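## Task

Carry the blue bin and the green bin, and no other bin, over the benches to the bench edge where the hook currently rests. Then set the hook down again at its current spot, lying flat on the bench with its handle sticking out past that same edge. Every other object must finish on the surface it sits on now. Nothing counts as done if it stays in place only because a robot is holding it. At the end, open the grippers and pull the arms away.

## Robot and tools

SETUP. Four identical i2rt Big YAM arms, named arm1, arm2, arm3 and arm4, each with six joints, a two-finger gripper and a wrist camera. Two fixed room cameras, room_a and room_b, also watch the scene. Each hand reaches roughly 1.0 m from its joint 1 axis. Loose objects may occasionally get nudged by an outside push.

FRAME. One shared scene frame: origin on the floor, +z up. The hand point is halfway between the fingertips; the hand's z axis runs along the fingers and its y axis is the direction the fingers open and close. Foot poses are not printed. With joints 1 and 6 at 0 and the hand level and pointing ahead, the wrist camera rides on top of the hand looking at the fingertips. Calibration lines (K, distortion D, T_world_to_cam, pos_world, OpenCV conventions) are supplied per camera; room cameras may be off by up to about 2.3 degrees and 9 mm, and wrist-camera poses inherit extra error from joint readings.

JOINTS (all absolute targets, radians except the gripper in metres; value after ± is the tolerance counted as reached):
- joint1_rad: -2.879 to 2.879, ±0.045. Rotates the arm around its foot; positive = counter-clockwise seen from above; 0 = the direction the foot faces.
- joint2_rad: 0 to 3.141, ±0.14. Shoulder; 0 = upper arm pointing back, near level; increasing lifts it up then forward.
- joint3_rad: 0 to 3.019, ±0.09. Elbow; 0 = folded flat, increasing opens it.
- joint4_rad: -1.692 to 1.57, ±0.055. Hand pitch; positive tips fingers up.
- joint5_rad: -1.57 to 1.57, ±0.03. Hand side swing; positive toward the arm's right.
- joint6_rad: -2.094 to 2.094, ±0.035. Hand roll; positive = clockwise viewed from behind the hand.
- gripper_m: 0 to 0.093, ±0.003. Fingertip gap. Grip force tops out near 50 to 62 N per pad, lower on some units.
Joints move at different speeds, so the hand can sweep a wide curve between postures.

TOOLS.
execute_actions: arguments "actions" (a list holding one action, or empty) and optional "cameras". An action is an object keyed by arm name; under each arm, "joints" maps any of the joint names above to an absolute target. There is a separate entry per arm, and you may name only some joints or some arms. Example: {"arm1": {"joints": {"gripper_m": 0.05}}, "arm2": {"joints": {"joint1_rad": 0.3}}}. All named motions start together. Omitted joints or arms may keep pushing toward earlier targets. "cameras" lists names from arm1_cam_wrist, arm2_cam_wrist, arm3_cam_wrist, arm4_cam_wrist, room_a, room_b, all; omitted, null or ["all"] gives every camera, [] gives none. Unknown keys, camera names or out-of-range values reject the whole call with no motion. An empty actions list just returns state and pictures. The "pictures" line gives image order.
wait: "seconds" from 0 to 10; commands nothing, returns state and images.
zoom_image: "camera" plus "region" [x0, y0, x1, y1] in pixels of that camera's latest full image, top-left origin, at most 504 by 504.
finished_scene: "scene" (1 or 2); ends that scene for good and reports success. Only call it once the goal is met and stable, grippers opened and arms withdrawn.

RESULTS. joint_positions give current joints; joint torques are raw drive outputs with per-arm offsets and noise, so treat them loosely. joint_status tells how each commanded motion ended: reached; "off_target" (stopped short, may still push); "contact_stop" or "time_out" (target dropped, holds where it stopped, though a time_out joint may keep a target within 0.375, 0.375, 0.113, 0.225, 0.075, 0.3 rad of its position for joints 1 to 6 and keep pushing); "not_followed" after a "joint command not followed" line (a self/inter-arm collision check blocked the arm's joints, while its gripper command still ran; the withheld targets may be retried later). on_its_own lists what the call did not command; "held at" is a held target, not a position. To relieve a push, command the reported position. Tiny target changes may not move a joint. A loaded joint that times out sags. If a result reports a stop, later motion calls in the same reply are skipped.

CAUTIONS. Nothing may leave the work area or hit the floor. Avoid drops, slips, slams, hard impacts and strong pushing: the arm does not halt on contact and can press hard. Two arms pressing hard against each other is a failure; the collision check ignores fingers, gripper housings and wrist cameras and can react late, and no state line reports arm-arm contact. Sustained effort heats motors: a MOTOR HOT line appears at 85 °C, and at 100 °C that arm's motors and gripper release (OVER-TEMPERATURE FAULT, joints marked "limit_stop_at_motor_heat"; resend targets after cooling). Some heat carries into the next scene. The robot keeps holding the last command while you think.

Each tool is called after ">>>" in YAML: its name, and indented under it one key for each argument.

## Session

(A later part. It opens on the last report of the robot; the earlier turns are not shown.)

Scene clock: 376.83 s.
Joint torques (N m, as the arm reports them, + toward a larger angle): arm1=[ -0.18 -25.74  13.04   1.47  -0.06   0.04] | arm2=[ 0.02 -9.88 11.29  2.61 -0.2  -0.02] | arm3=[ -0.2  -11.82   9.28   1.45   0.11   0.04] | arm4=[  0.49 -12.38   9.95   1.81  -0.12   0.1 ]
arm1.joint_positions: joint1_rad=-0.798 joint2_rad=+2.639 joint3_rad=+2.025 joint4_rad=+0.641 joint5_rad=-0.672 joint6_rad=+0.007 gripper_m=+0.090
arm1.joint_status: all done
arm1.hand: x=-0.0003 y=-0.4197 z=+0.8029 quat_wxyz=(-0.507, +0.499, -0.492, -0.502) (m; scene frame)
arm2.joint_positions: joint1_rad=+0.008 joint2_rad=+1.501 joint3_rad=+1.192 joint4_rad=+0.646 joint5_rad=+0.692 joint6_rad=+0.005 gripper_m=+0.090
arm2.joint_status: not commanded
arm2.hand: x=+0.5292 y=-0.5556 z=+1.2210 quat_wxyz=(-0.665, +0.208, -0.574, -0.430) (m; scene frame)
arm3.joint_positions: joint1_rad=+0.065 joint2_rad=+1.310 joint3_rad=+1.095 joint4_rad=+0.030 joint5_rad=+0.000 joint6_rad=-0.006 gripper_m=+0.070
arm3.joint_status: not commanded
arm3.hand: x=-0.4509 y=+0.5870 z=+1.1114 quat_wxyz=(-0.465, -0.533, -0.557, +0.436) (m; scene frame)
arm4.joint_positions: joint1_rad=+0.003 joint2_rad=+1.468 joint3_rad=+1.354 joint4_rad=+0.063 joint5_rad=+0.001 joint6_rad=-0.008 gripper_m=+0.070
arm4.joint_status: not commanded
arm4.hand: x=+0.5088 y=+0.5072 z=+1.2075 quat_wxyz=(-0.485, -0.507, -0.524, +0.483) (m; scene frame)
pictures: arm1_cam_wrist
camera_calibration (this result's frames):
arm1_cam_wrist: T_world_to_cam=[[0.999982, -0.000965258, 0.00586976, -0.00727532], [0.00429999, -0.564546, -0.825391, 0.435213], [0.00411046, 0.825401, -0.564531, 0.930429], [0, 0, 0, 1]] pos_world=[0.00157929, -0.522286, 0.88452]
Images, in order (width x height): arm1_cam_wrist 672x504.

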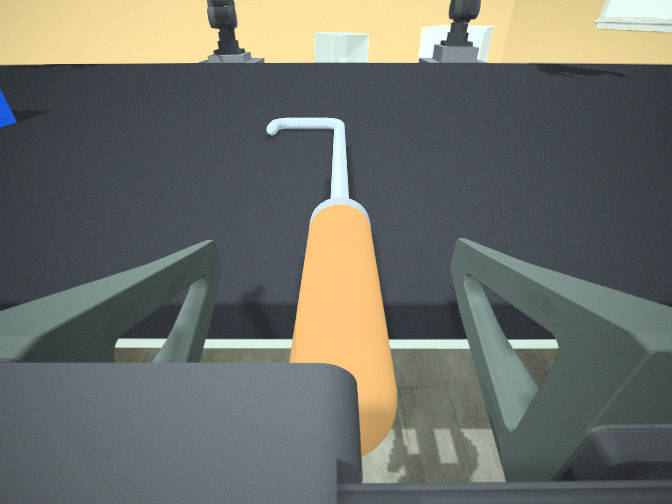

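>>> execute_actions:
  actions:
    - {"arm1":{"joints":{"joint2_rad":2.674,"joint4_rad":0.625}}}
  cameras: ["arm1_cam_wrist"]

Scene clock: 379.67 s.
Joint torques (N m, as the arm reports them, + toward a larger angle): arm1=[ -0.26 -26.84  12.65   0.93  -0.06   0.02] | arm2=[ -0.2  -10.08  11.4    2.71  -0.19  -0.02] | arm3=[ -0.23 -11.43   9.32   1.48   0.1    0.04] | arm4=[  0.44 -11.66   9.86   1.64  -0.11   0.09]
arm1.joint_positions: joint1_rad=-0.798 joint2_rad=+2.656 joint3_rad=+2.025 joint4_rad=+0.633 joint5_rad=-0.672 joint6_rad=+0.007 gripper_m=+0.090
arm1.joint_status: all done
arm1.hand: x=-0.0013 y=-0.4210 z=+0.7871 quat_wxyz=(-0.498, +0.500, -0.501, -0.501) (m; scene frame)
arm2.joint_positions: joint1_rad=+0.008 joint2_rad=+1.501 joint3_rad=+1.192 joint4_rad=+0.646 joint5_rad=+0.692 joint6_rad=+0.005 gripper_m=+0.090
arm2.joint_status: not commanded
arm2.hand: x=+0.5292 y=-0.5556 z=+1.2210 quat_wxyz=(-0.665, +0.208, -0.574, -0.430) (m; scene frame)
arm3.joint_positions: joint1_rad=+0.065 joint2_rad=+1.310 joint3_rad=+1.095 joint4_rad=+0.030 joint5_rad=+0.000 joint6_rad=-0.006 gripper_m=+0.070
arm3.joint_status: not commanded
arm3.hand: x=-0.4509 y=+0.5870 z=+1.1114 quat_wxyz=(-0.465, -0.533, -0.557, +0.436) (m; scene frame)
arm4.joint_positions: joint1_rad=+0.003 joint2_rad=+1.468 joint3_rad=+1.354 joint4_rad=+0.063 joint5_rad=+0.001 joint6_rad=-0.008 gripper_m=+0.070
arm4.joint_status: not commanded
arm4.hand: x=+0.5088 y=+0.5072 z=+1.2075 quat_wxyz=(-0.485, -0.507, -0.524, +0.483) (m; scene frame)
pictures: arm1_cam_wrist
camera_calibration (this result's frames):
arm1_cam_wrist: T_world_to_cam=[[0.999959, -0.00108834, -0.00903481, 0.00544508], [-0.00799115, -0.579993, -0.814582, 0.406386], [-0.00435358, 0.814621, -0.579977, 0.93017], [0, 0, 0, 1]] pos_world=[0.0018522, -0.522029, 0.870561]
Images, in order (width x height): arm1_cam_wrist 672x504.

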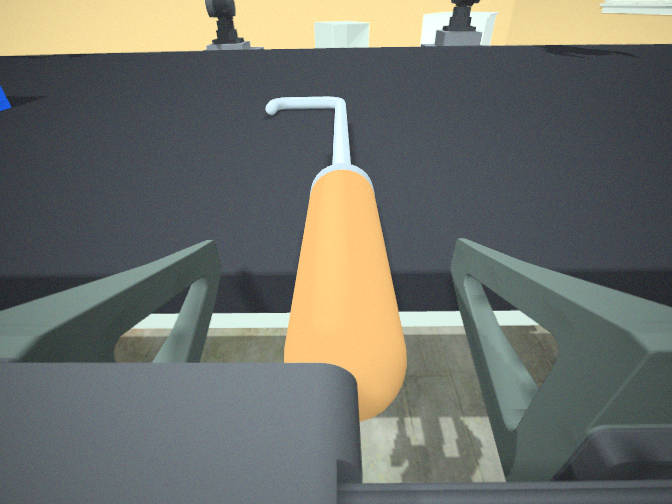

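Good; close.

>>> execute_actions:
  actions:
    - {"arm1":{"joints":{"gripper_m":0.0,"joint2_rad":2.656}}}
  cameras: ["arm1_cam_wrist"]

>>> execute_actions:
  actions:
    - {"arm1":{"joints":{"joint6_rad":-0.8,"joint2_rad":2.59}}}
  cameras: ["arm1_cam_wrist"]

Scene clock: 383.53 s.
Joint torques (N m, as the arm reports them, + toward a larger angle): arm1=[ -0.97 -28.96  12.63   0.93  -0.1    0.09] | arm2=[ -0.03 -10.16  11.36   2.74  -0.19  -0.02] | arm3=[ -0.02 -11.59   9.26   1.47   0.13   0.04] | arm4=[ -0.21 -12.42   9.97   1.73  -0.1    0.11]
arm1.joint_positions: joint1_rad=-0.798 joint2_rad=+2.656 joint3_rad=+2.025 joint4_rad=+0.633 joint5_rad=-0.670 joint6_rad=+0.007 gripper_m=+0.030
arm1.joint_status: gripper_m off_target (ended at +0.030, target +0.000); the others done
arm1.hand: x=-0.0010 y=-0.4210 z=+0.7871 quat_wxyz=(-0.499, +0.500, -0.501, -0.500) (m; scene frame)
arm2.joint_positions: joint1_rad=+0.008 joint2_rad=+1.501 joint3_rad=+1.192 joint4_rad=+0.646 joint5_rad=+0.692 joint6_rad=+0.005 gripper_m=+0.090
arm2.joint_status: not commanded
arm2.hand: x=+0.5292 y=-0.5556 z=+1.2210 quat_wxyz=(-0.665, +0.208, -0.574, -0.430) (m; scene frame)
arm3.joint_positions: joint1_rad=+0.065 joint2_rad=+1.310 joint3_rad=+1.095 joint4_rad=+0.030 joint5_rad=+0.000 joint6_rad=-0.006 gripper_m=+0.070
arm3.joint_status: not commanded
arm3.hand: x=-0.4509 y=+0.5870 z=+1.1114 quat_wxyz=(-0.465, -0.533, -0.557, +0.436) (m; scene frame)
arm4.joint_positions: joint1_rad=+0.003 joint2_rad=+1.468 joint3_rad=+1.354 joint4_rad=+0.063 joint5_rad=+0.001 joint6_rad=-0.008 gripper_m=+0.070
arm4.joint_status: not commanded
arm4.hand: x=+0.5088 y=+0.5072 z=+1.2075 quat_wxyz=(-0.485, -0.507, -0.524, +0.483) (m; scene frame)
pictures: arm1_cam_wrist
camera_calibration (this result's frames):
arm1_cam_wrist: T_world_to_cam=[[0.999956, -0.00261412, -0.00903176, 0.00453803], [-0.00887366, -0.579976, -0.814585, 0.406397], [-0.00310878, 0.81463, -0.579973, 0.930173], [0, 0, 0, 1]] pos_world=[0.00196011, -0.522034, 0.870562]
Images, in order (width x height): arm1_cam_wrist 672x504.

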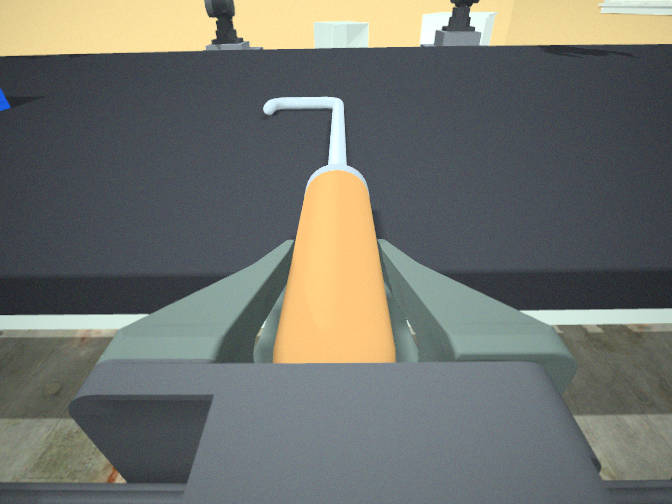

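Scene clock: 385.27 s.
Joint torques (N m, as the arm reports them, + toward a larger angle): arm1=[ -1.57 -30.61  13.04   1.37   0.11  -0.18] | arm2=[ -0.4  -10.04  11.35   2.66  -0.2   -0.03] | arm3=[ -0.17 -11.56   9.28   1.51   0.12   0.06] | arm4=[  0.41 -12.56  10.     1.65  -0.16   0.07]
arm1.joint_positions: joint1_rad=-0.798 joint2_rad=+2.613 joint3_rad=+2.025 joint4_rad=+0.615 joint5_rad=-0.676 joint6_rad=-0.774 gripper_m=+0.030
arm1.joint_status: all done
arm1.hand: x=+0.0004 y=-0.4178 z=+0.8213 quat_wxyz=(-0.659, +0.649, -0.263, -0.272) (m; scene frame)
arm2.joint_positions: joint1_rad=+0.008 joint2_rad=+1.501 joint3_rad=+1.192 joint4_rad=+0.646 joint5_rad=+0.692 joint6_rad=+0.005 gripper_m=+0.090
arm2.joint_status: not commanded
arm2.hand: x=+0.5292 y=-0.5556 z=+1.2210 quat_wxyz=(-0.665, +0.208, -0.574, -0.430) (m; scene frame)
arm3.joint_positions: joint1_rad=+0.065 joint2_rad=+1.310 joint3_rad=+1.095 joint4_rad=+0.030 joint5_rad=+0.000 joint6_rad=-0.006 gripper_m=+0.070
arm3.joint_status: not commanded
arm3.hand: x=-0.4509 y=+0.5870 z=+1.1114 quat_wxyz=(-0.465, -0.533, -0.557, +0.436) (m; scene frame)
arm4.joint_positions: joint1_rad=+0.003 joint2_rad=+1.468 joint3_rad=+1.354 joint4_rad=+0.063 joint5_rad=+0.001 joint6_rad=-0.008 gripper_m=+0.070
arm4.joint_status: not commanded
arm4.hand: x=+0.5088 y=+0.5072 z=+1.2075 quat_wxyz=(-0.485, -0.507, -0.524, +0.483) (m; scene frame)
pictures: arm1_cam_wrist
camera_calibration (this result's frames):
arm1_cam_wrist: T_world_to_cam=[[0.705199, -0.0112032, 0.708921, -0.589669], [0.580834, -0.56428, -0.586702, 0.255333], [0.406603, 0.825507, -0.391423, 0.796956], [0, 0, 0, 1]] pos_world=[-0.0565167, -0.52042, 0.87978]
Images, in order (width x height): arm1_cam_wrist 672x504.

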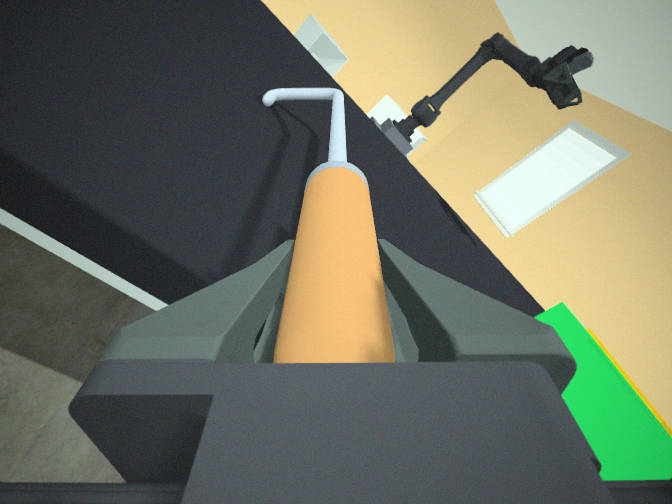

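>>> execute_actions:
  actions:
    - {"arm1":{"joints":{"joint6_rad":-1.59,"joint2_rad":2.54}}}
  cameras: ["arm1_cam_wrist"]

Scene clock: 389.40 s.
Joint torques (N m, as the arm reports them, + toward a larger angle): arm1=[ -0.62 -32.18  13.24   1.84  -0.03   0.08] | arm2=[  0.06 -10.04  11.36   2.65  -0.18  -0.02] | arm3=[ -0.07 -11.53   9.31   1.48   0.1    0.05] | arm4=[  0.72 -12.64   9.83   1.6   -0.05   0.04]
arm1.joint_positions: joint1_rad=-0.798 joint2_rad=+2.586 joint3_rad=+2.025 joint4_rad=+0.606 joint5_rad=-0.673 joint6_rad=-1.578 gripper_m=+0.030
arm1.joint_status: all done
arm1.hand: x=+0.0017 y=-0.4162 z=+0.8433 quat_wxyz=(-0.718, +0.696, +0.014, +0.012) (m; scene frame)
arm2.joint_positions: joint1_rad=+0.008 joint2_rad=+1.501 joint3_rad=+1.192 joint4_rad=+0.646 joint5_rad=+0.692 joint6_rad=+0.005 gripper_m=+0.090
arm2.joint_status: not commanded
arm2.hand: x=+0.5292 y=-0.5556 z=+1.2210 quat_wxyz=(-0.665, +0.208, -0.574, -0.430) (m; scene frame)
arm3.joint_positions: joint1_rad=+0.065 joint2_rad=+1.310 joint3_rad=+1.095 joint4_rad=+0.030 joint5_rad=+0.000 joint6_rad=-0.006 gripper_m=+0.070
arm3.joint_status: not commanded
arm3.hand: x=-0.4509 y=+0.5870 z=+1.1114 quat_wxyz=(-0.465, -0.533, -0.557, +0.436) (m; scene frame)
arm4.joint_positions: joint1_rad=+0.003 joint2_rad=+1.468 joint3_rad=+1.354 joint4_rad=+0.063 joint5_rad=+0.001 joint6_rad=-0.008 gripper_m=+0.070
arm4.joint_status: not commanded
arm4.hand: x=+0.5088 y=+0.5072 z=+1.2075 quat_wxyz=(-0.485, -0.507, -0.524, +0.483) (m; scene frame)
pictures: arm1_cam_wrist
camera_calibration (this result's frames):
arm1_cam_wrist: T_world_to_cam=[[-0.0316925, -0.0344297, 0.998904, -0.859139], [0.817495, -0.575904, 0.00608697, -0.236757], [0.575063, 0.816792, 0.0463979, 0.430517], [0, 0, 0, 1]] pos_world=[-0.081255, -0.517572, 0.839664]
Images, in order (width x height): arm1_cam_wrist 672x504.

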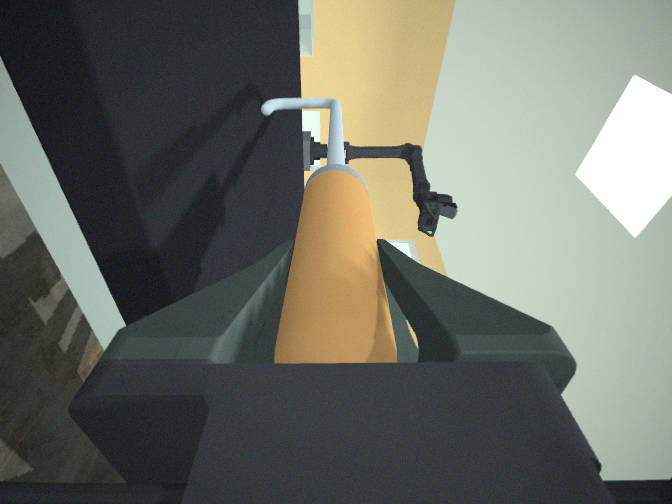

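>>> execute_actions:
  actions:
    - {"arm1":{"joints":{"joint2_rad":2.12,"joint3_rad":1.9}}}
  cameras: ["arm1_cam_wrist"]

Scene clock: 397.70 s.
Joint torques (N m, as the arm reports them, + toward a larger angle): arm1=[ -0.79 -29.67  14.86   1.84   0.22   0.05] | arm2=[ -0.35 -10.02  11.35   2.68  -0.2   -0.01] | arm3=[ -0.19 -11.77   9.28   1.44   0.12   0.03] | arm4=[ -0.81 -12.21  10.14   1.73  -0.12   0.11]
arm1.joint_positions: joint1_rad=-0.798 joint2_rad=+2.166 joint3_rad=+1.867 joint4_rad=+0.598 joint5_rad=-0.676 joint6_rad=-1.580 gripper_m=+0.030
arm1.joint_status: all done
arm1.hand: x=-0.0344 y=-0.4594 z=+1.1195 quat_wxyz=(-0.780, +0.618, +0.072, +0.068) (m; scene frame)
arm2.joint_positions: joint1_rad=+0.008 joint2_rad=+1.501 joint3_rad=+1.192 joint4_rad=+0.646 joint5_rad=+0.692 joint6_rad=+0.005 gripper_m=+0.090
arm2.joint_status: not commanded
arm2.hand: x=+0.5292 y=-0.5556 z=+1.2210 quat_wxyz=(-0.665, +0.208, -0.574, -0.430) (m; scene frame)
arm3.joint_positions: joint1_rad=+0.065 joint2_rad=+1.310 joint3_rad=+1.095 joint4_rad=+0.030 joint5_rad=+0.000 joint6_rad=-0.006 gripper_m=+0.070
arm3.joint_status: not commanded
arm3.hand: x=-0.4509 y=+0.5870 z=+1.1114 quat_wxyz=(-0.465, -0.533, -0.557, +0.436) (m; scene frame)
arm4.joint_positions: joint1_rad=+0.003 joint2_rad=+1.468 joint3_rad=+1.354 joint4_rad=+0.063 joint5_rad=+0.001 joint6_rad=-0.008 gripper_m=+0.070
arm4.joint_status: not commanded
arm4.hand: x=+0.5088 y=+0.5072 z=+1.2075 quat_wxyz=(-0.485, -0.507, -0.524, +0.483) (m; scene frame)
pictures: arm1_cam_wrist
camera_calibration (this result's frames):
arm1_cam_wrist: T_world_to_cam=[[-0.188547, -0.230475, 0.954637, -1.18353], [0.817369, -0.575676, 0.0224527, -0.252038], [0.544387, 0.784524, 0.296925, 0.177392], [0, 0, 0, 1]] pos_world=[-0.113712, -0.557034, 1.08282]
Images, in order (width x height): arm1_cam_wrist 672x504.

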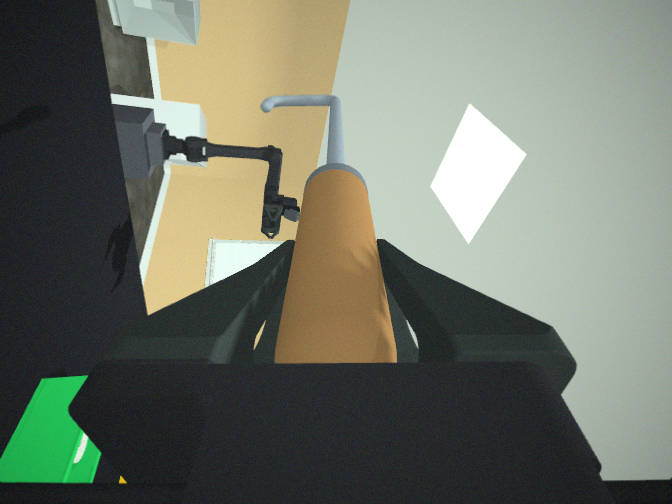

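>>> execute_actions:
  actions:
    - {"arm1":{"joints":{"joint1_rad":0.27,"joint5_rad":0.182,"joint2_rad":2.05,"joint3_rad":1.54,"joint4_rad":0.85}}}
  cameras: ["arm1_cam_wrist","room_b"]

Scene clock: 404.47 s.
Joint torques (N m, as the arm reports them, + toward a larger angle): arm1=[ -1.   -28.3   13.04   3.16  -0.15   0.04] | arm2=[-0.24 -9.95 11.3   2.65 -0.2  -0.01] | arm3=[ -0.35 -11.72   9.33   1.52   0.12   0.03] | arm4=[ -0.02 -12.32   9.83   1.76  -0.15   0.1 ]
arm1.joint_positions: joint1_rad=+0.267 joint2_rad=+2.104 joint3_rad=+1.516 joint4_rad=+0.800 joint5_rad=+0.184 joint6_rad=-1.580 gripper_m=+0.030
arm1.joint_status: all done
arm1.hand: x=-0.7700 y=-0.4193 z=+1.0240 quat_wxyz=(-0.770, +0.629, +0.057, -0.091) (m; scene frame)
arm2.joint_positions: joint1_rad=+0.008 joint2_rad=+1.501 joint3_rad=+1.192 joint4_rad=+0.646 joint5_rad=+0.692 joint6_rad=+0.005 gripper_m=+0.090
arm2.joint_status: not commanded
arm2.hand: x=+0.5292 y=-0.5556 z=+1.2210 quat_wxyz=(-0.665, +0.208, -0.574, -0.430) (m; scene frame)
arm3.joint_positions: joint1_rad=+0.065 joint2_rad=+1.310 joint3_rad=+1.095 joint4_rad=+0.030 joint5_rad=+0.000 joint6_rad=-0.006 gripper_m=+0.070
arm3.joint_status: not commanded
arm3.hand: x=-0.4509 y=+0.5870 z=+1.1114 quat_wxyz=(-0.465, -0.533, -0.557, +0.436) (m; scene frame)
arm4.joint_positions: joint1_rad=+0.003 joint2_rad=+1.468 joint3_rad=+1.354 joint4_rad=+0.063 joint5_rad=+0.001 joint6_rad=-0.008 gripper_m=+0.070
arm4.joint_status: not commanded
arm4.hand: x=+0.5088 y=+0.5072 z=+1.2075 quat_wxyz=(-0.485, -0.507, -0.524, +0.483) (m; scene frame)
pictures: arm1_cam_wrist, room_b
camera_calibration (this result's frames):
arm1_cam_wrist: T_world_to_cam=[[0.0752632, -0.194539, 0.978003, -1.02758], [0.913241, -0.380383, -0.145943, 0.702599], [0.400408, 0.904137, 0.149032, 0.665567], [0, 0, 0, 1]] pos_world=[-0.830802, -0.534411, 1.00833]
Images, in order (width x height): arm1_cam_wrist 672x504, room_b 672x504.

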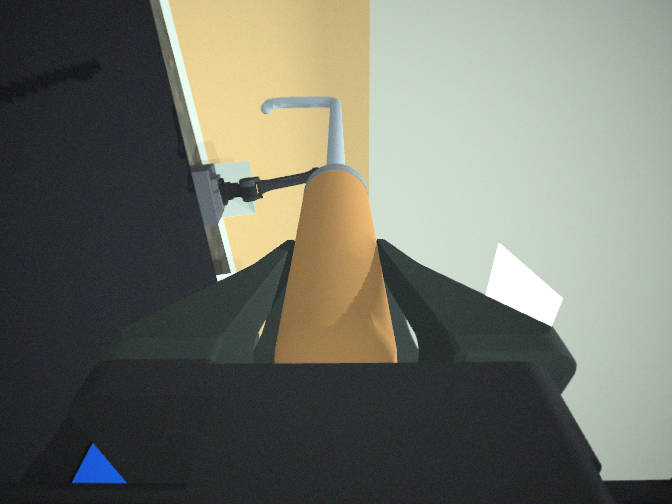

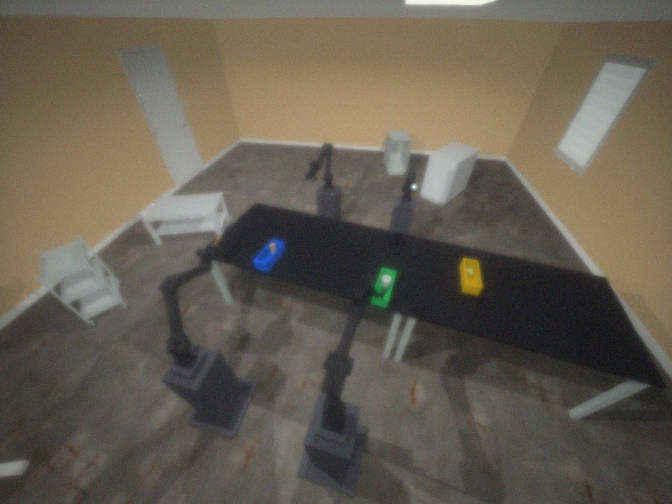

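>>> execute_actions:
  actions:
    - {"arm1":{"joints":{"joint2_rad":2.32,"joint4_rad":0.96}}}
  cameras: ["arm1_cam_wrist"]

Scene clock: 408.63 s.
Joint torques (N m, as the arm reports them, + toward a larger angle): arm1=[ -0.78 -28.45  12.09   2.46  -0.14   0.06] | arm2=[ -0.04 -10.01  11.37   2.66  -0.19  -0.04] | arm3=[  0.15 -11.42   9.32   1.43   0.11   0.05] | arm4=[ -0.31 -12.83  10.03   1.76  -0.12   0.09]
arm1.joint_positions: joint1_rad=+0.267 joint2_rad=+2.361 joint3_rad=+1.507 joint4_rad=+0.935 joint5_rad=+0.184 joint6_rad=-1.585 gripper_m=+0.030
arm1.joint_status: all done
arm1.hand: x=-0.7710 y=-0.4165 z=+0.8437 quat_wxyz=(-0.730, +0.676, +0.072, -0.077) (m; scene frame)
arm2.joint_positions: joint1_rad=+0.008 joint2_rad=+1.501 joint3_rad=+1.192 joint4_rad=+0.646 joint5_rad=+0.692 joint6_rad=+0.005 gripper_m=+0.090
arm2.joint_status: not commanded
arm2.hand: x=+0.5292 y=-0.5556 z=+1.2210 quat_wxyz=(-0.665, +0.208, -0.574, -0.430) (m; scene frame)
arm3.joint_positions: joint1_rad=+0.065 joint2_rad=+1.310 joint3_rad=+1.095 joint4_rad=+0.030 joint5_rad=+0.000 joint6_rad=-0.006 gripper_m=+0.070
arm3.joint_status: not commanded
arm3.hand: x=-0.4509 y=+0.5870 z=+1.1114 quat_wxyz=(-0.465, -0.533, -0.557, +0.436) (m; scene frame)
arm4.joint_positions: joint1_rad=+0.003 joint2_rad=+1.468 joint3_rad=+1.354 joint4_rad=+0.063 joint5_rad=+0.001 joint6_rad=-0.008 gripper_m=+0.070
arm4.joint_status: not commanded
arm4.hand: x=+0.5088 y=+0.5072 z=+1.2075 quat_wxyz=(-0.485, -0.507, -0.524, +0.483) (m; scene frame)
pictures: arm1_cam_wrist
camera_calibration (this result's frames):
arm1_cam_wrist: T_world_to_cam=[[0.0211185, -0.076438, 0.996851, -0.859077], [0.918301, -0.392768, -0.0495716, 0.595745], [0.39532, 0.916455, 0.0618983, 0.764988], [0, 0, 0, 1]] pos_world=[-0.831346, -0.532754, 0.838552]
Images, in order (width x height): arm1_cam_wrist 672x504.

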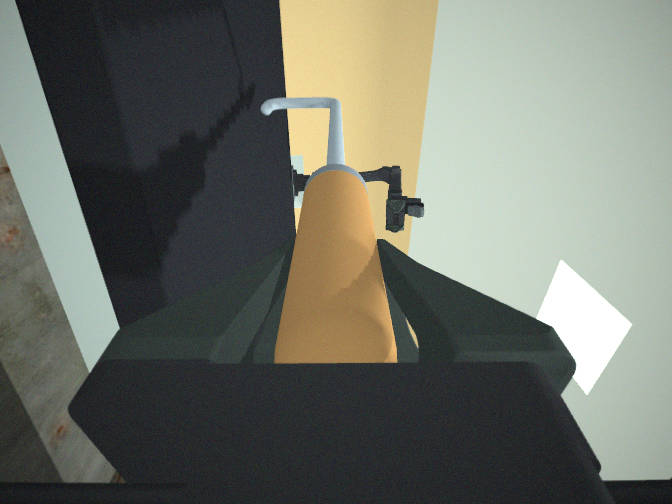

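>>> execute_actions:
  actions:
    - {"arm1":{"joints":{"joint2_rad":2.38,"joint6_rad":-0.75}}}
  cameras: ["arm1_cam_wrist"]

Scene clock: 413.93 s.
Joint torques (N m, as the arm reports them, + toward a larger angle): arm1=[ -0.77 -25.96  11.67   1.99  -0.26   0.24] | arm2=[ 0.04 -9.76 11.35  2.61 -0.18 -0.01] | arm3=[ -0.35 -11.63   9.23   1.52   0.12   0.03] | arm4=[  0.16 -12.56  10.     1.73  -0.08   0.06]
arm1.joint_positions: joint1_rad=+0.267 joint2_rad=+2.391 joint3_rad=+1.507 joint4_rad=+0.943 joint5_rad=+0.186 joint6_rad=-0.759 gripper_m=+0.030
arm1.joint_status: all done
arm1.hand: x=-0.7695 y=-0.4182 z=+0.8213 quat_wxyz=(-0.632, +0.656, -0.207, -0.357) (m; scene frame)
arm2.joint_positions: joint1_rad=+0.008 joint2_rad=+1.501 joint3_rad=+1.192 joint4_rad=+0.646 joint5_rad=+0.692 joint6_rad=+0.005 gripper_m=+0.090
arm2.joint_status: not commanded
arm2.hand: x=+0.5292 y=-0.5556 z=+1.2210 quat_wxyz=(-0.665, +0.208, -0.574, -0.430) (m; scene frame)
arm3.joint_positions: joint1_rad=+0.065 joint2_rad=+1.310 joint3_rad=+1.095 joint4_rad=+0.030 joint5_rad=+0.000 joint6_rad=-0.006 gripper_m=+0.070
arm3.joint_status: not commanded
arm3.hand: x=-0.4509 y=+0.5870 z=+1.1114 quat_wxyz=(-0.465, -0.533, -0.557, +0.436) (m; scene frame)
arm4.joint_positions: joint1_rad=+0.003 joint2_rad=+1.468 joint3_rad=+1.354 joint4_rad=+0.063 joint5_rad=+0.001 joint6_rad=-0.008 gripper_m=+0.070
arm4.joint_status: not commanded
arm4.hand: x=+0.5088 y=+0.5072 z=+1.2075 quat_wxyz=(-0.485, -0.507, -0.524, +0.483) (m; scene frame)
pictures: arm1_cam_wrist
camera_calibration (this result's frames):
arm1_cam_wrist: T_world_to_cam=[[0.727968, 0.113201, 0.676201, 0.0497239], [0.65211, -0.41885, -0.631915, 0.855093], [0.211694, 0.900972, -0.378729, 0.981439], [0, 0, 0, 1]] pos_world=[-0.801577, -0.531722, 0.878422]
Images, in order (width x height): arm1_cam_wrist 672x504.

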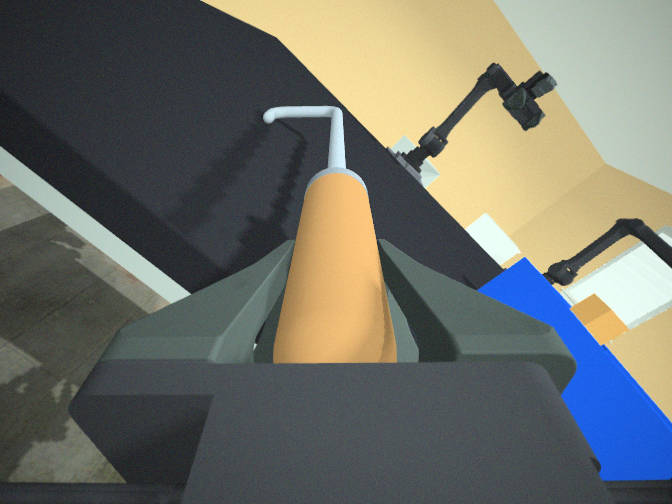

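>>> execute_actions:
  actions:
    - {"arm1":{"joints":{"joint2_rad":2.405,"joint6_rad":0.015}}}
  cameras: ["arm1_cam_wrist"]

Scene clock: 419.60 s.
Joint torques (N m, as the arm reports them, + toward a larger angle): arm1=[ -0.49 -26.04  11.55   2.16  -0.2    0.09] | arm2=[-0.13 -9.89 11.37  2.66 -0.18 -0.02] | arm3=[ -0.23 -11.55   9.22   1.53   0.11   0.04] | arm4=[  1.32 -12.29   9.95   1.93  -0.12   0.05]
arm1.joint_positions: joint1_rad=+0.267 joint2_rad=+2.421 joint3_rad=+1.507 joint4_rad=+0.938 joint5_rad=+0.185 joint6_rad=+0.003 gripper_m=+0.030
arm1.joint_status: all done
arm1.hand: x=-0.7687 y=-0.4206 z=+0.7961 quat_wxyz=(-0.448, +0.543, -0.442, -0.556) (m; scene frame)
arm2.joint_positions: joint1_rad=+0.008 joint2_rad=+1.501 joint3_rad=+1.192 joint4_rad=+0.646 joint5_rad=+0.692 joint6_rad=+0.005 gripper_m=+0.090
arm2.joint_status: not commanded
arm2.hand: x=+0.5292 y=-0.5556 z=+1.2210 quat_wxyz=(-0.665, +0.208, -0.574, -0.430) (m; scene frame)
arm3.joint_positions: joint1_rad=+0.065 joint2_rad=+1.310 joint3_rad=+1.095 joint4_rad=+0.030 joint5_rad=+0.000 joint6_rad=-0.006 gripper_m=+0.070
arm3.joint_status: not commanded
arm3.hand: x=-0.4509 y=+0.5870 z=+1.1114 quat_wxyz=(-0.465, -0.533, -0.557, +0.436) (m; scene frame)
arm4.joint_positions: joint1_rad=+0.003 joint2_rad=+1.468 joint3_rad=+1.354 joint4_rad=+0.063 joint5_rad=+0.001 joint6_rad=-0.008 gripper_m=+0.070
arm4.joint_status: not commanded
arm4.hand: x=+0.5088 y=+0.5072 z=+1.2075 quat_wxyz=(-0.485, -0.507, -0.524, +0.483) (m; scene frame)
pictures: arm1_cam_wrist
camera_calibration (this result's frames):
arm1_cam_wrist: T_world_to_cam=[[0.97866, 0.205181, -0.0112341, 0.845015], [0.106136, -0.551542, -0.827367, 0.5177], [-0.175956, 0.808519, -0.561549, 0.78255], [0, 0, 0, 1]] pos_world=[-0.744235, -0.520554, 0.877261]
Images, in order (width x height): arm1_cam_wrist 672x504.

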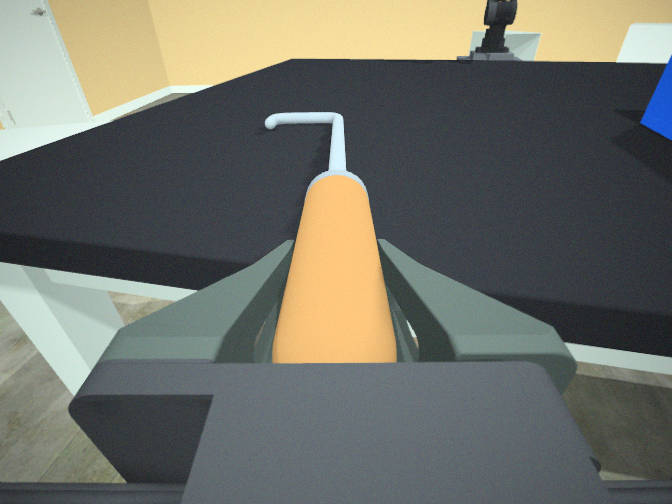

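>>> execute_actions:
  actions:
    - {"arm1":{"joints":{"joint4_rad":0.915}}}
  cameras: ["arm1_cam_wrist"]

Scene clock: 425.60 s.
Joint torques (N m, as the arm reports them, + toward a larger angle): arm1=[ -0.39 -26.6   11.67   1.54  -0.16   0.12] | arm2=[ -0.19 -10.02  11.38   2.67  -0.18  -0.01] | arm3=[ -0.14 -11.72   9.29   1.46   0.11   0.04] | arm4=[  0.04 -13.27  10.14   1.78  -0.12   0.08]
arm1.joint_positions: joint1_rad=+0.267 joint2_rad=+2.421 joint3_rad=+1.507 joint4_rad=+0.911 joint5_rad=+0.185 joint6_rad=+0.007 gripper_m=+0.030
arm1.joint_status: all done
arm1.hand: x=-0.7688 y=-0.4206 z=+0.7895 quat_wxyz=(-0.442, +0.550, -0.448, -0.549) (m; scene frame)
arm2.joint_positions: joint1_rad=+0.008 joint2_rad=+1.501 joint3_rad=+1.192 joint4_rad=+0.646 joint5_rad=+0.692 joint6_rad=+0.005 gripper_m=+0.090
arm2.joint_status: not commanded
arm2.hand: x=+0.5292 y=-0.5556 z=+1.2210 quat_wxyz=(-0.665, +0.208, -0.574, -0.430) (m; scene frame)
arm3.joint_positions: joint1_rad=+0.065 joint2_rad=+1.310 joint3_rad=+1.095 joint4_rad=+0.030 joint5_rad=+0.000 joint6_rad=-0.006 gripper_m=+0.070
arm3.joint_status: not commanded
arm3.hand: x=-0.4509 y=+0.5870 z=+1.1114 quat_wxyz=(-0.465, -0.533, -0.557, +0.436) (m; scene frame)
arm4.joint_positions: joint1_rad=+0.003 joint2_rad=+1.468 joint3_rad=+1.354 joint4_rad=+0.063 joint5_rad=+0.001 joint6_rad=-0.008 gripper_m=+0.070
arm4.joint_status: not commanded
arm4.hand: x=+0.5088 y=+0.5072 z=+1.2075 quat_wxyz=(-0.485, -0.507, -0.524, +0.483) (m; scene frame)
pictures: arm1_cam_wrist
camera_calibration (this result's frames):
arm1_cam_wrist: T_world_to_cam=[[0.97857, 0.205655, -0.0103678, 0.844521], [0.111747, -0.57267, -0.812134, 0.495679], [-0.172956, 0.793571, -0.583379, 0.792073], [0, 0, 0, 1]] pos_world=[-0.744819, -0.518386, 0.873392]
Images, in order (width x height): arm1_cam_wrist 672x504.

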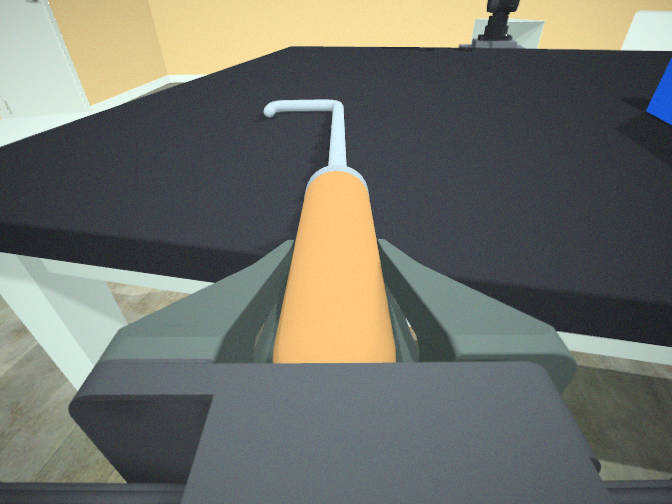

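>>> execute_actions:
  actions:
    - {"arm1":{"joints":{"gripper_m":0.08}}}
  cameras: ["arm1_cam_wrist"]

>>> execute_actions:
  actions:
    - {"arm1":{"joints":{"joint2_rad":1.9}}}

Scene clock: 429.17 s.
Joint torques (N m, as the arm reports them, + toward a larger angle): arm1=[ -0.19 -25.83  11.71   1.4   -0.14   0.17] | arm2=[ -0.2  -10.    11.37   2.68  -0.2   -0.01] | arm3=[  0.15 -11.68   9.27   1.4    0.1    0.04] | arm4=[  0.2  -12.62   9.88   1.71  -0.08   0.1 ]
arm1.joint_positions: joint1_rad=+0.267 joint2_rad=+2.415 joint3_rad=+1.507 joint4_rad=+0.911 joint5_rad=+0.185 joint6_rad=+0.007 gripper_m=+0.080
arm1.joint_status: all done
arm1.hand: x=-0.7690 y=-0.4200 z=+0.7941 quat_wxyz=(-0.443, +0.548, -0.447, -0.551) (m; scene frame)
arm2.joint_positions: joint1_rad=+0.008 joint2_rad=+1.501 joint3_rad=+1.192 joint4_rad=+0.646 joint5_rad=+0.692 joint6_rad=+0.005 gripper_m=+0.090
arm2.joint_status: not commanded
arm2.hand: x=+0.5292 y=-0.5556 z=+1.2210 quat_wxyz=(-0.665, +0.208, -0.574, -0.430) (m; scene frame)
arm3.joint_positions: joint1_rad=+0.065 joint2_rad=+1.310 joint3_rad=+1.095 joint4_rad=+0.030 joint5_rad=+0.000 joint6_rad=-0.006 gripper_m=+0.070
arm3.joint_status: not commanded
arm3.hand: x=-0.4509 y=+0.5870 z=+1.1114 quat_wxyz=(-0.465, -0.533, -0.557, +0.436) (m; scene frame)
arm4.joint_positions: joint1_rad=+0.003 joint2_rad=+1.468 joint3_rad=+1.354 joint4_rad=+0.063 joint5_rad=+0.001 joint6_rad=-0.008 gripper_m=+0.070
arm4.joint_status: not commanded
arm4.hand: x=+0.5088 y=+0.5072 z=+1.2075 quat_wxyz=(-0.485, -0.507, -0.524, +0.483) (m; scene frame)
pictures: arm1_cam_wrist
camera_calibration (this result's frames):
arm1_cam_wrist: T_world_to_cam=[[0.97854, 0.205716, -0.011816, 0.845838], [0.109655, -0.568436, -0.815387, 0.502519], [-0.174455, 0.796594, -0.578795, 0.79076], [0, 0, 0, 1]] pos_world=[-0.744838, -0.518267, 0.87743]
Images, in order (width x height): arm1_cam_wrist 672x504.

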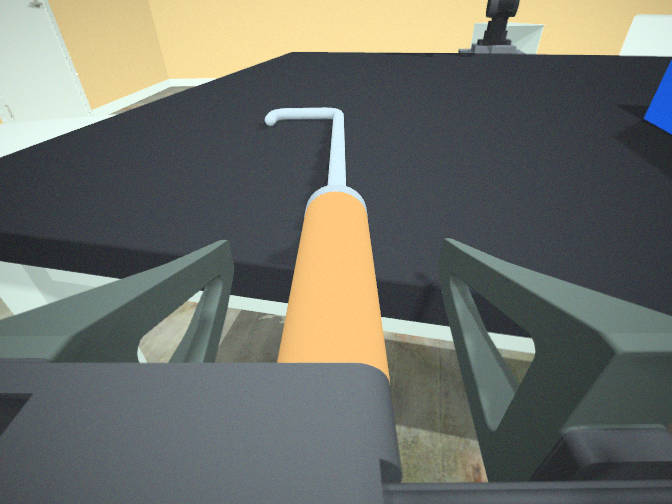

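Scene clock: 430.80 s.
Joint torques (N m, as the arm reports them, + toward a larger angle): arm1=[ -0.43 -21.73  11.8    0.85  -0.19   0.11] | arm2=[ -0.13 -10.01  11.46   2.66  -0.2   -0.03] | arm3=[  0.35 -11.67   9.33   1.52   0.12   0.05] | arm4=[  0.05 -11.88  10.     1.71  -0.12   0.06]
arm1.joint_positions: joint1_rad=+0.267 joint2_rad=+1.904 joint3_rad=+1.535 joint4_rad=+0.919 joint5_rad=+0.185 joint6_rad=+0.007 gripper_m=+0.080
arm1.joint_status: all done
arm1.hand: x=-0.7490 y=-0.4691 z=+1.2184 quat_wxyz=(-0.517, +0.361, -0.339, -0.699) (m; scene frame)
arm2.joint_positions: joint1_rad=+0.008 joint2_rad=+1.501 joint3_rad=+1.192 joint4_rad=+0.646 joint5_rad=+0.692 joint6_rad=+0.005 gripper_m=+0.090
arm2.joint_status: not commanded
arm2.hand: x=+0.5292 y=-0.5556 z=+1.2210 quat_wxyz=(-0.665, +0.208, -0.574, -0.430) (m; scene frame)
arm3.joint_positions: joint1_rad=+0.065 joint2_rad=+1.310 joint3_rad=+1.095 joint4_rad=+0.030 joint5_rad=+0.000 joint6_rad=-0.006 gripper_m=+0.070
arm3.joint_status: not commanded
arm3.hand: x=-0.4509 y=+0.5870 z=+1.1114 quat_wxyz=(-0.465, -0.533, -0.557, +0.436) (m; scene frame)
arm4.joint_positions: joint1_rad=+0.003 joint2_rad=+1.468 joint3_rad=+1.354 joint4_rad=+0.063 joint5_rad=+0.001 joint6_rad=-0.008 gripper_m=+0.070
arm4.joint_status: not commanded
arm4.hand: x=+0.5088 y=+0.5072 z=+1.2075 quat_wxyz=(-0.485, -0.507, -0.524, +0.483) (m; scene frame)
pictures: arm1_cam_wrist, arm2_cam_wrist, arm3_cam_wrist, arm4_cam_wrist, room_a, room_b
camera_calibration (this result's frames):
arm1_cam_wrist: T_world_to_cam=[[0.965656, 0.236853, -0.106811, 0.962019], [-0.0848083, -0.101242, -0.99124, 1.10615], [-0.245592, 0.966256, -0.0776781, 0.49468], [0, 0, 0, 1]] pos_world=[-0.71368, -0.593855, 1.23764]
arm2_cam_wrist: T_world_to_cam=[[0.803509, -0.556343, -0.211793, -0.483488], [-0.367718, -0.184072, -0.911538, 1.21154], [0.468142, 0.810309, -0.352481, 0.75384], [0, 0, 0, 1]] pos_world=[0.481089, -0.656817, 1.26768]
arm3_cam_wrist: T_world_to_cam=[[-0.998256, -0.057392, -0.0138172, -0.403122], [-0.0320864, 0.723992, -0.689062, 0.332993], [0.0495502, -0.687417, -0.724571, 1.35856], [0, 0, 0, 1]] pos_world=[-0.459051, 0.669674, 1.20825]
arm4_cam_wrist: T_world_to_cam=[[-0.999903, -0.00823297, 0.0111962, 0.500359], [-0.0138802, 0.631661, -0.775121, 0.623951], [-0.00069066, -0.775201, -0.631714, 1.27992], [0, 0, 0, 1]] pos_world=[0.509856, 0.602189, 1.28658]
Images, in order (width x height): arm1_cam_wrist 672x504, arm2_cam_wrist 672x504, arm3_cam_wrist 672x504, arm4_cam_wrist 672x504, room_a 672x504, room_b 672x504.

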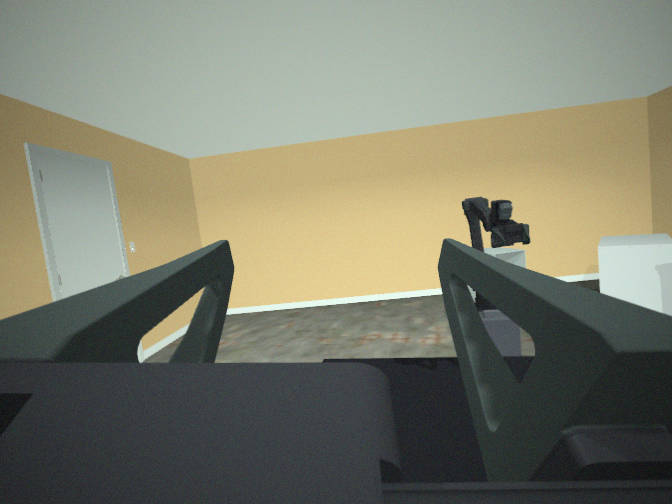

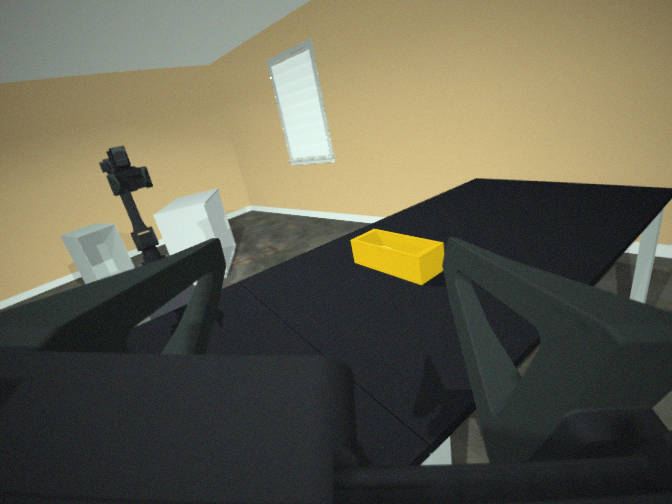

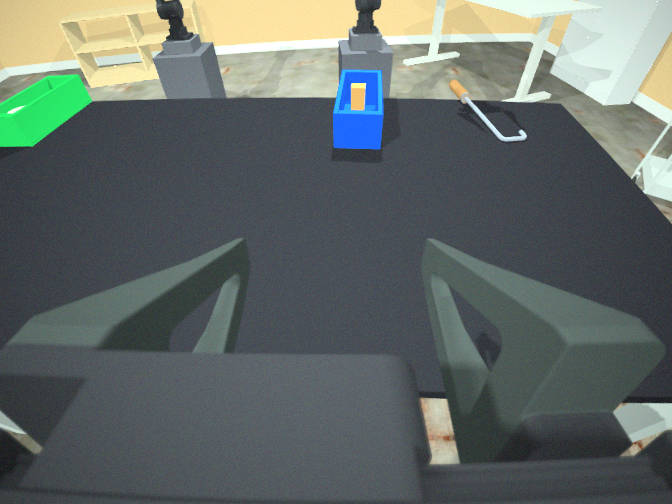

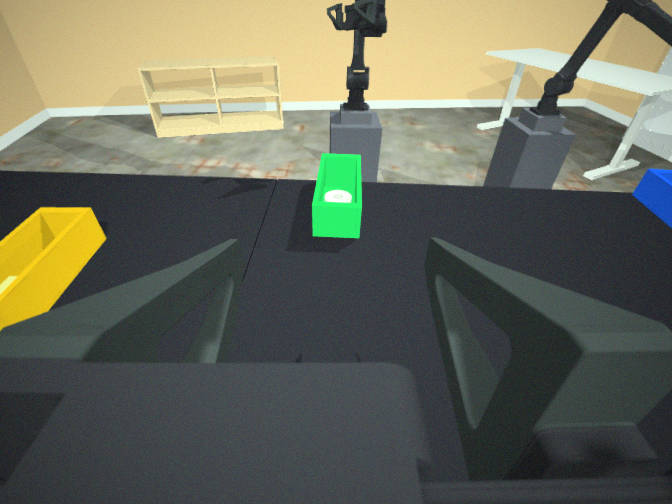

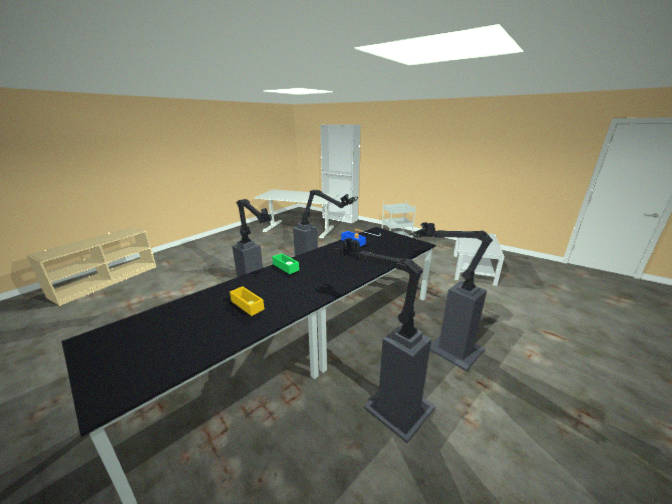

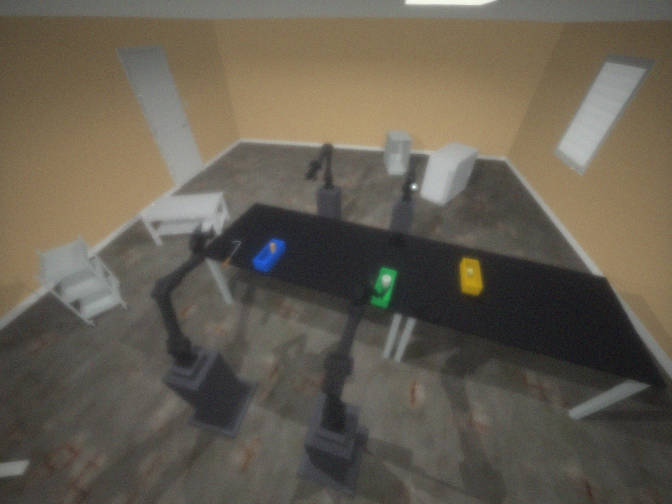

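All in place.

>>> finished_scene:
  scene: 2

The scene is finished: the task was done.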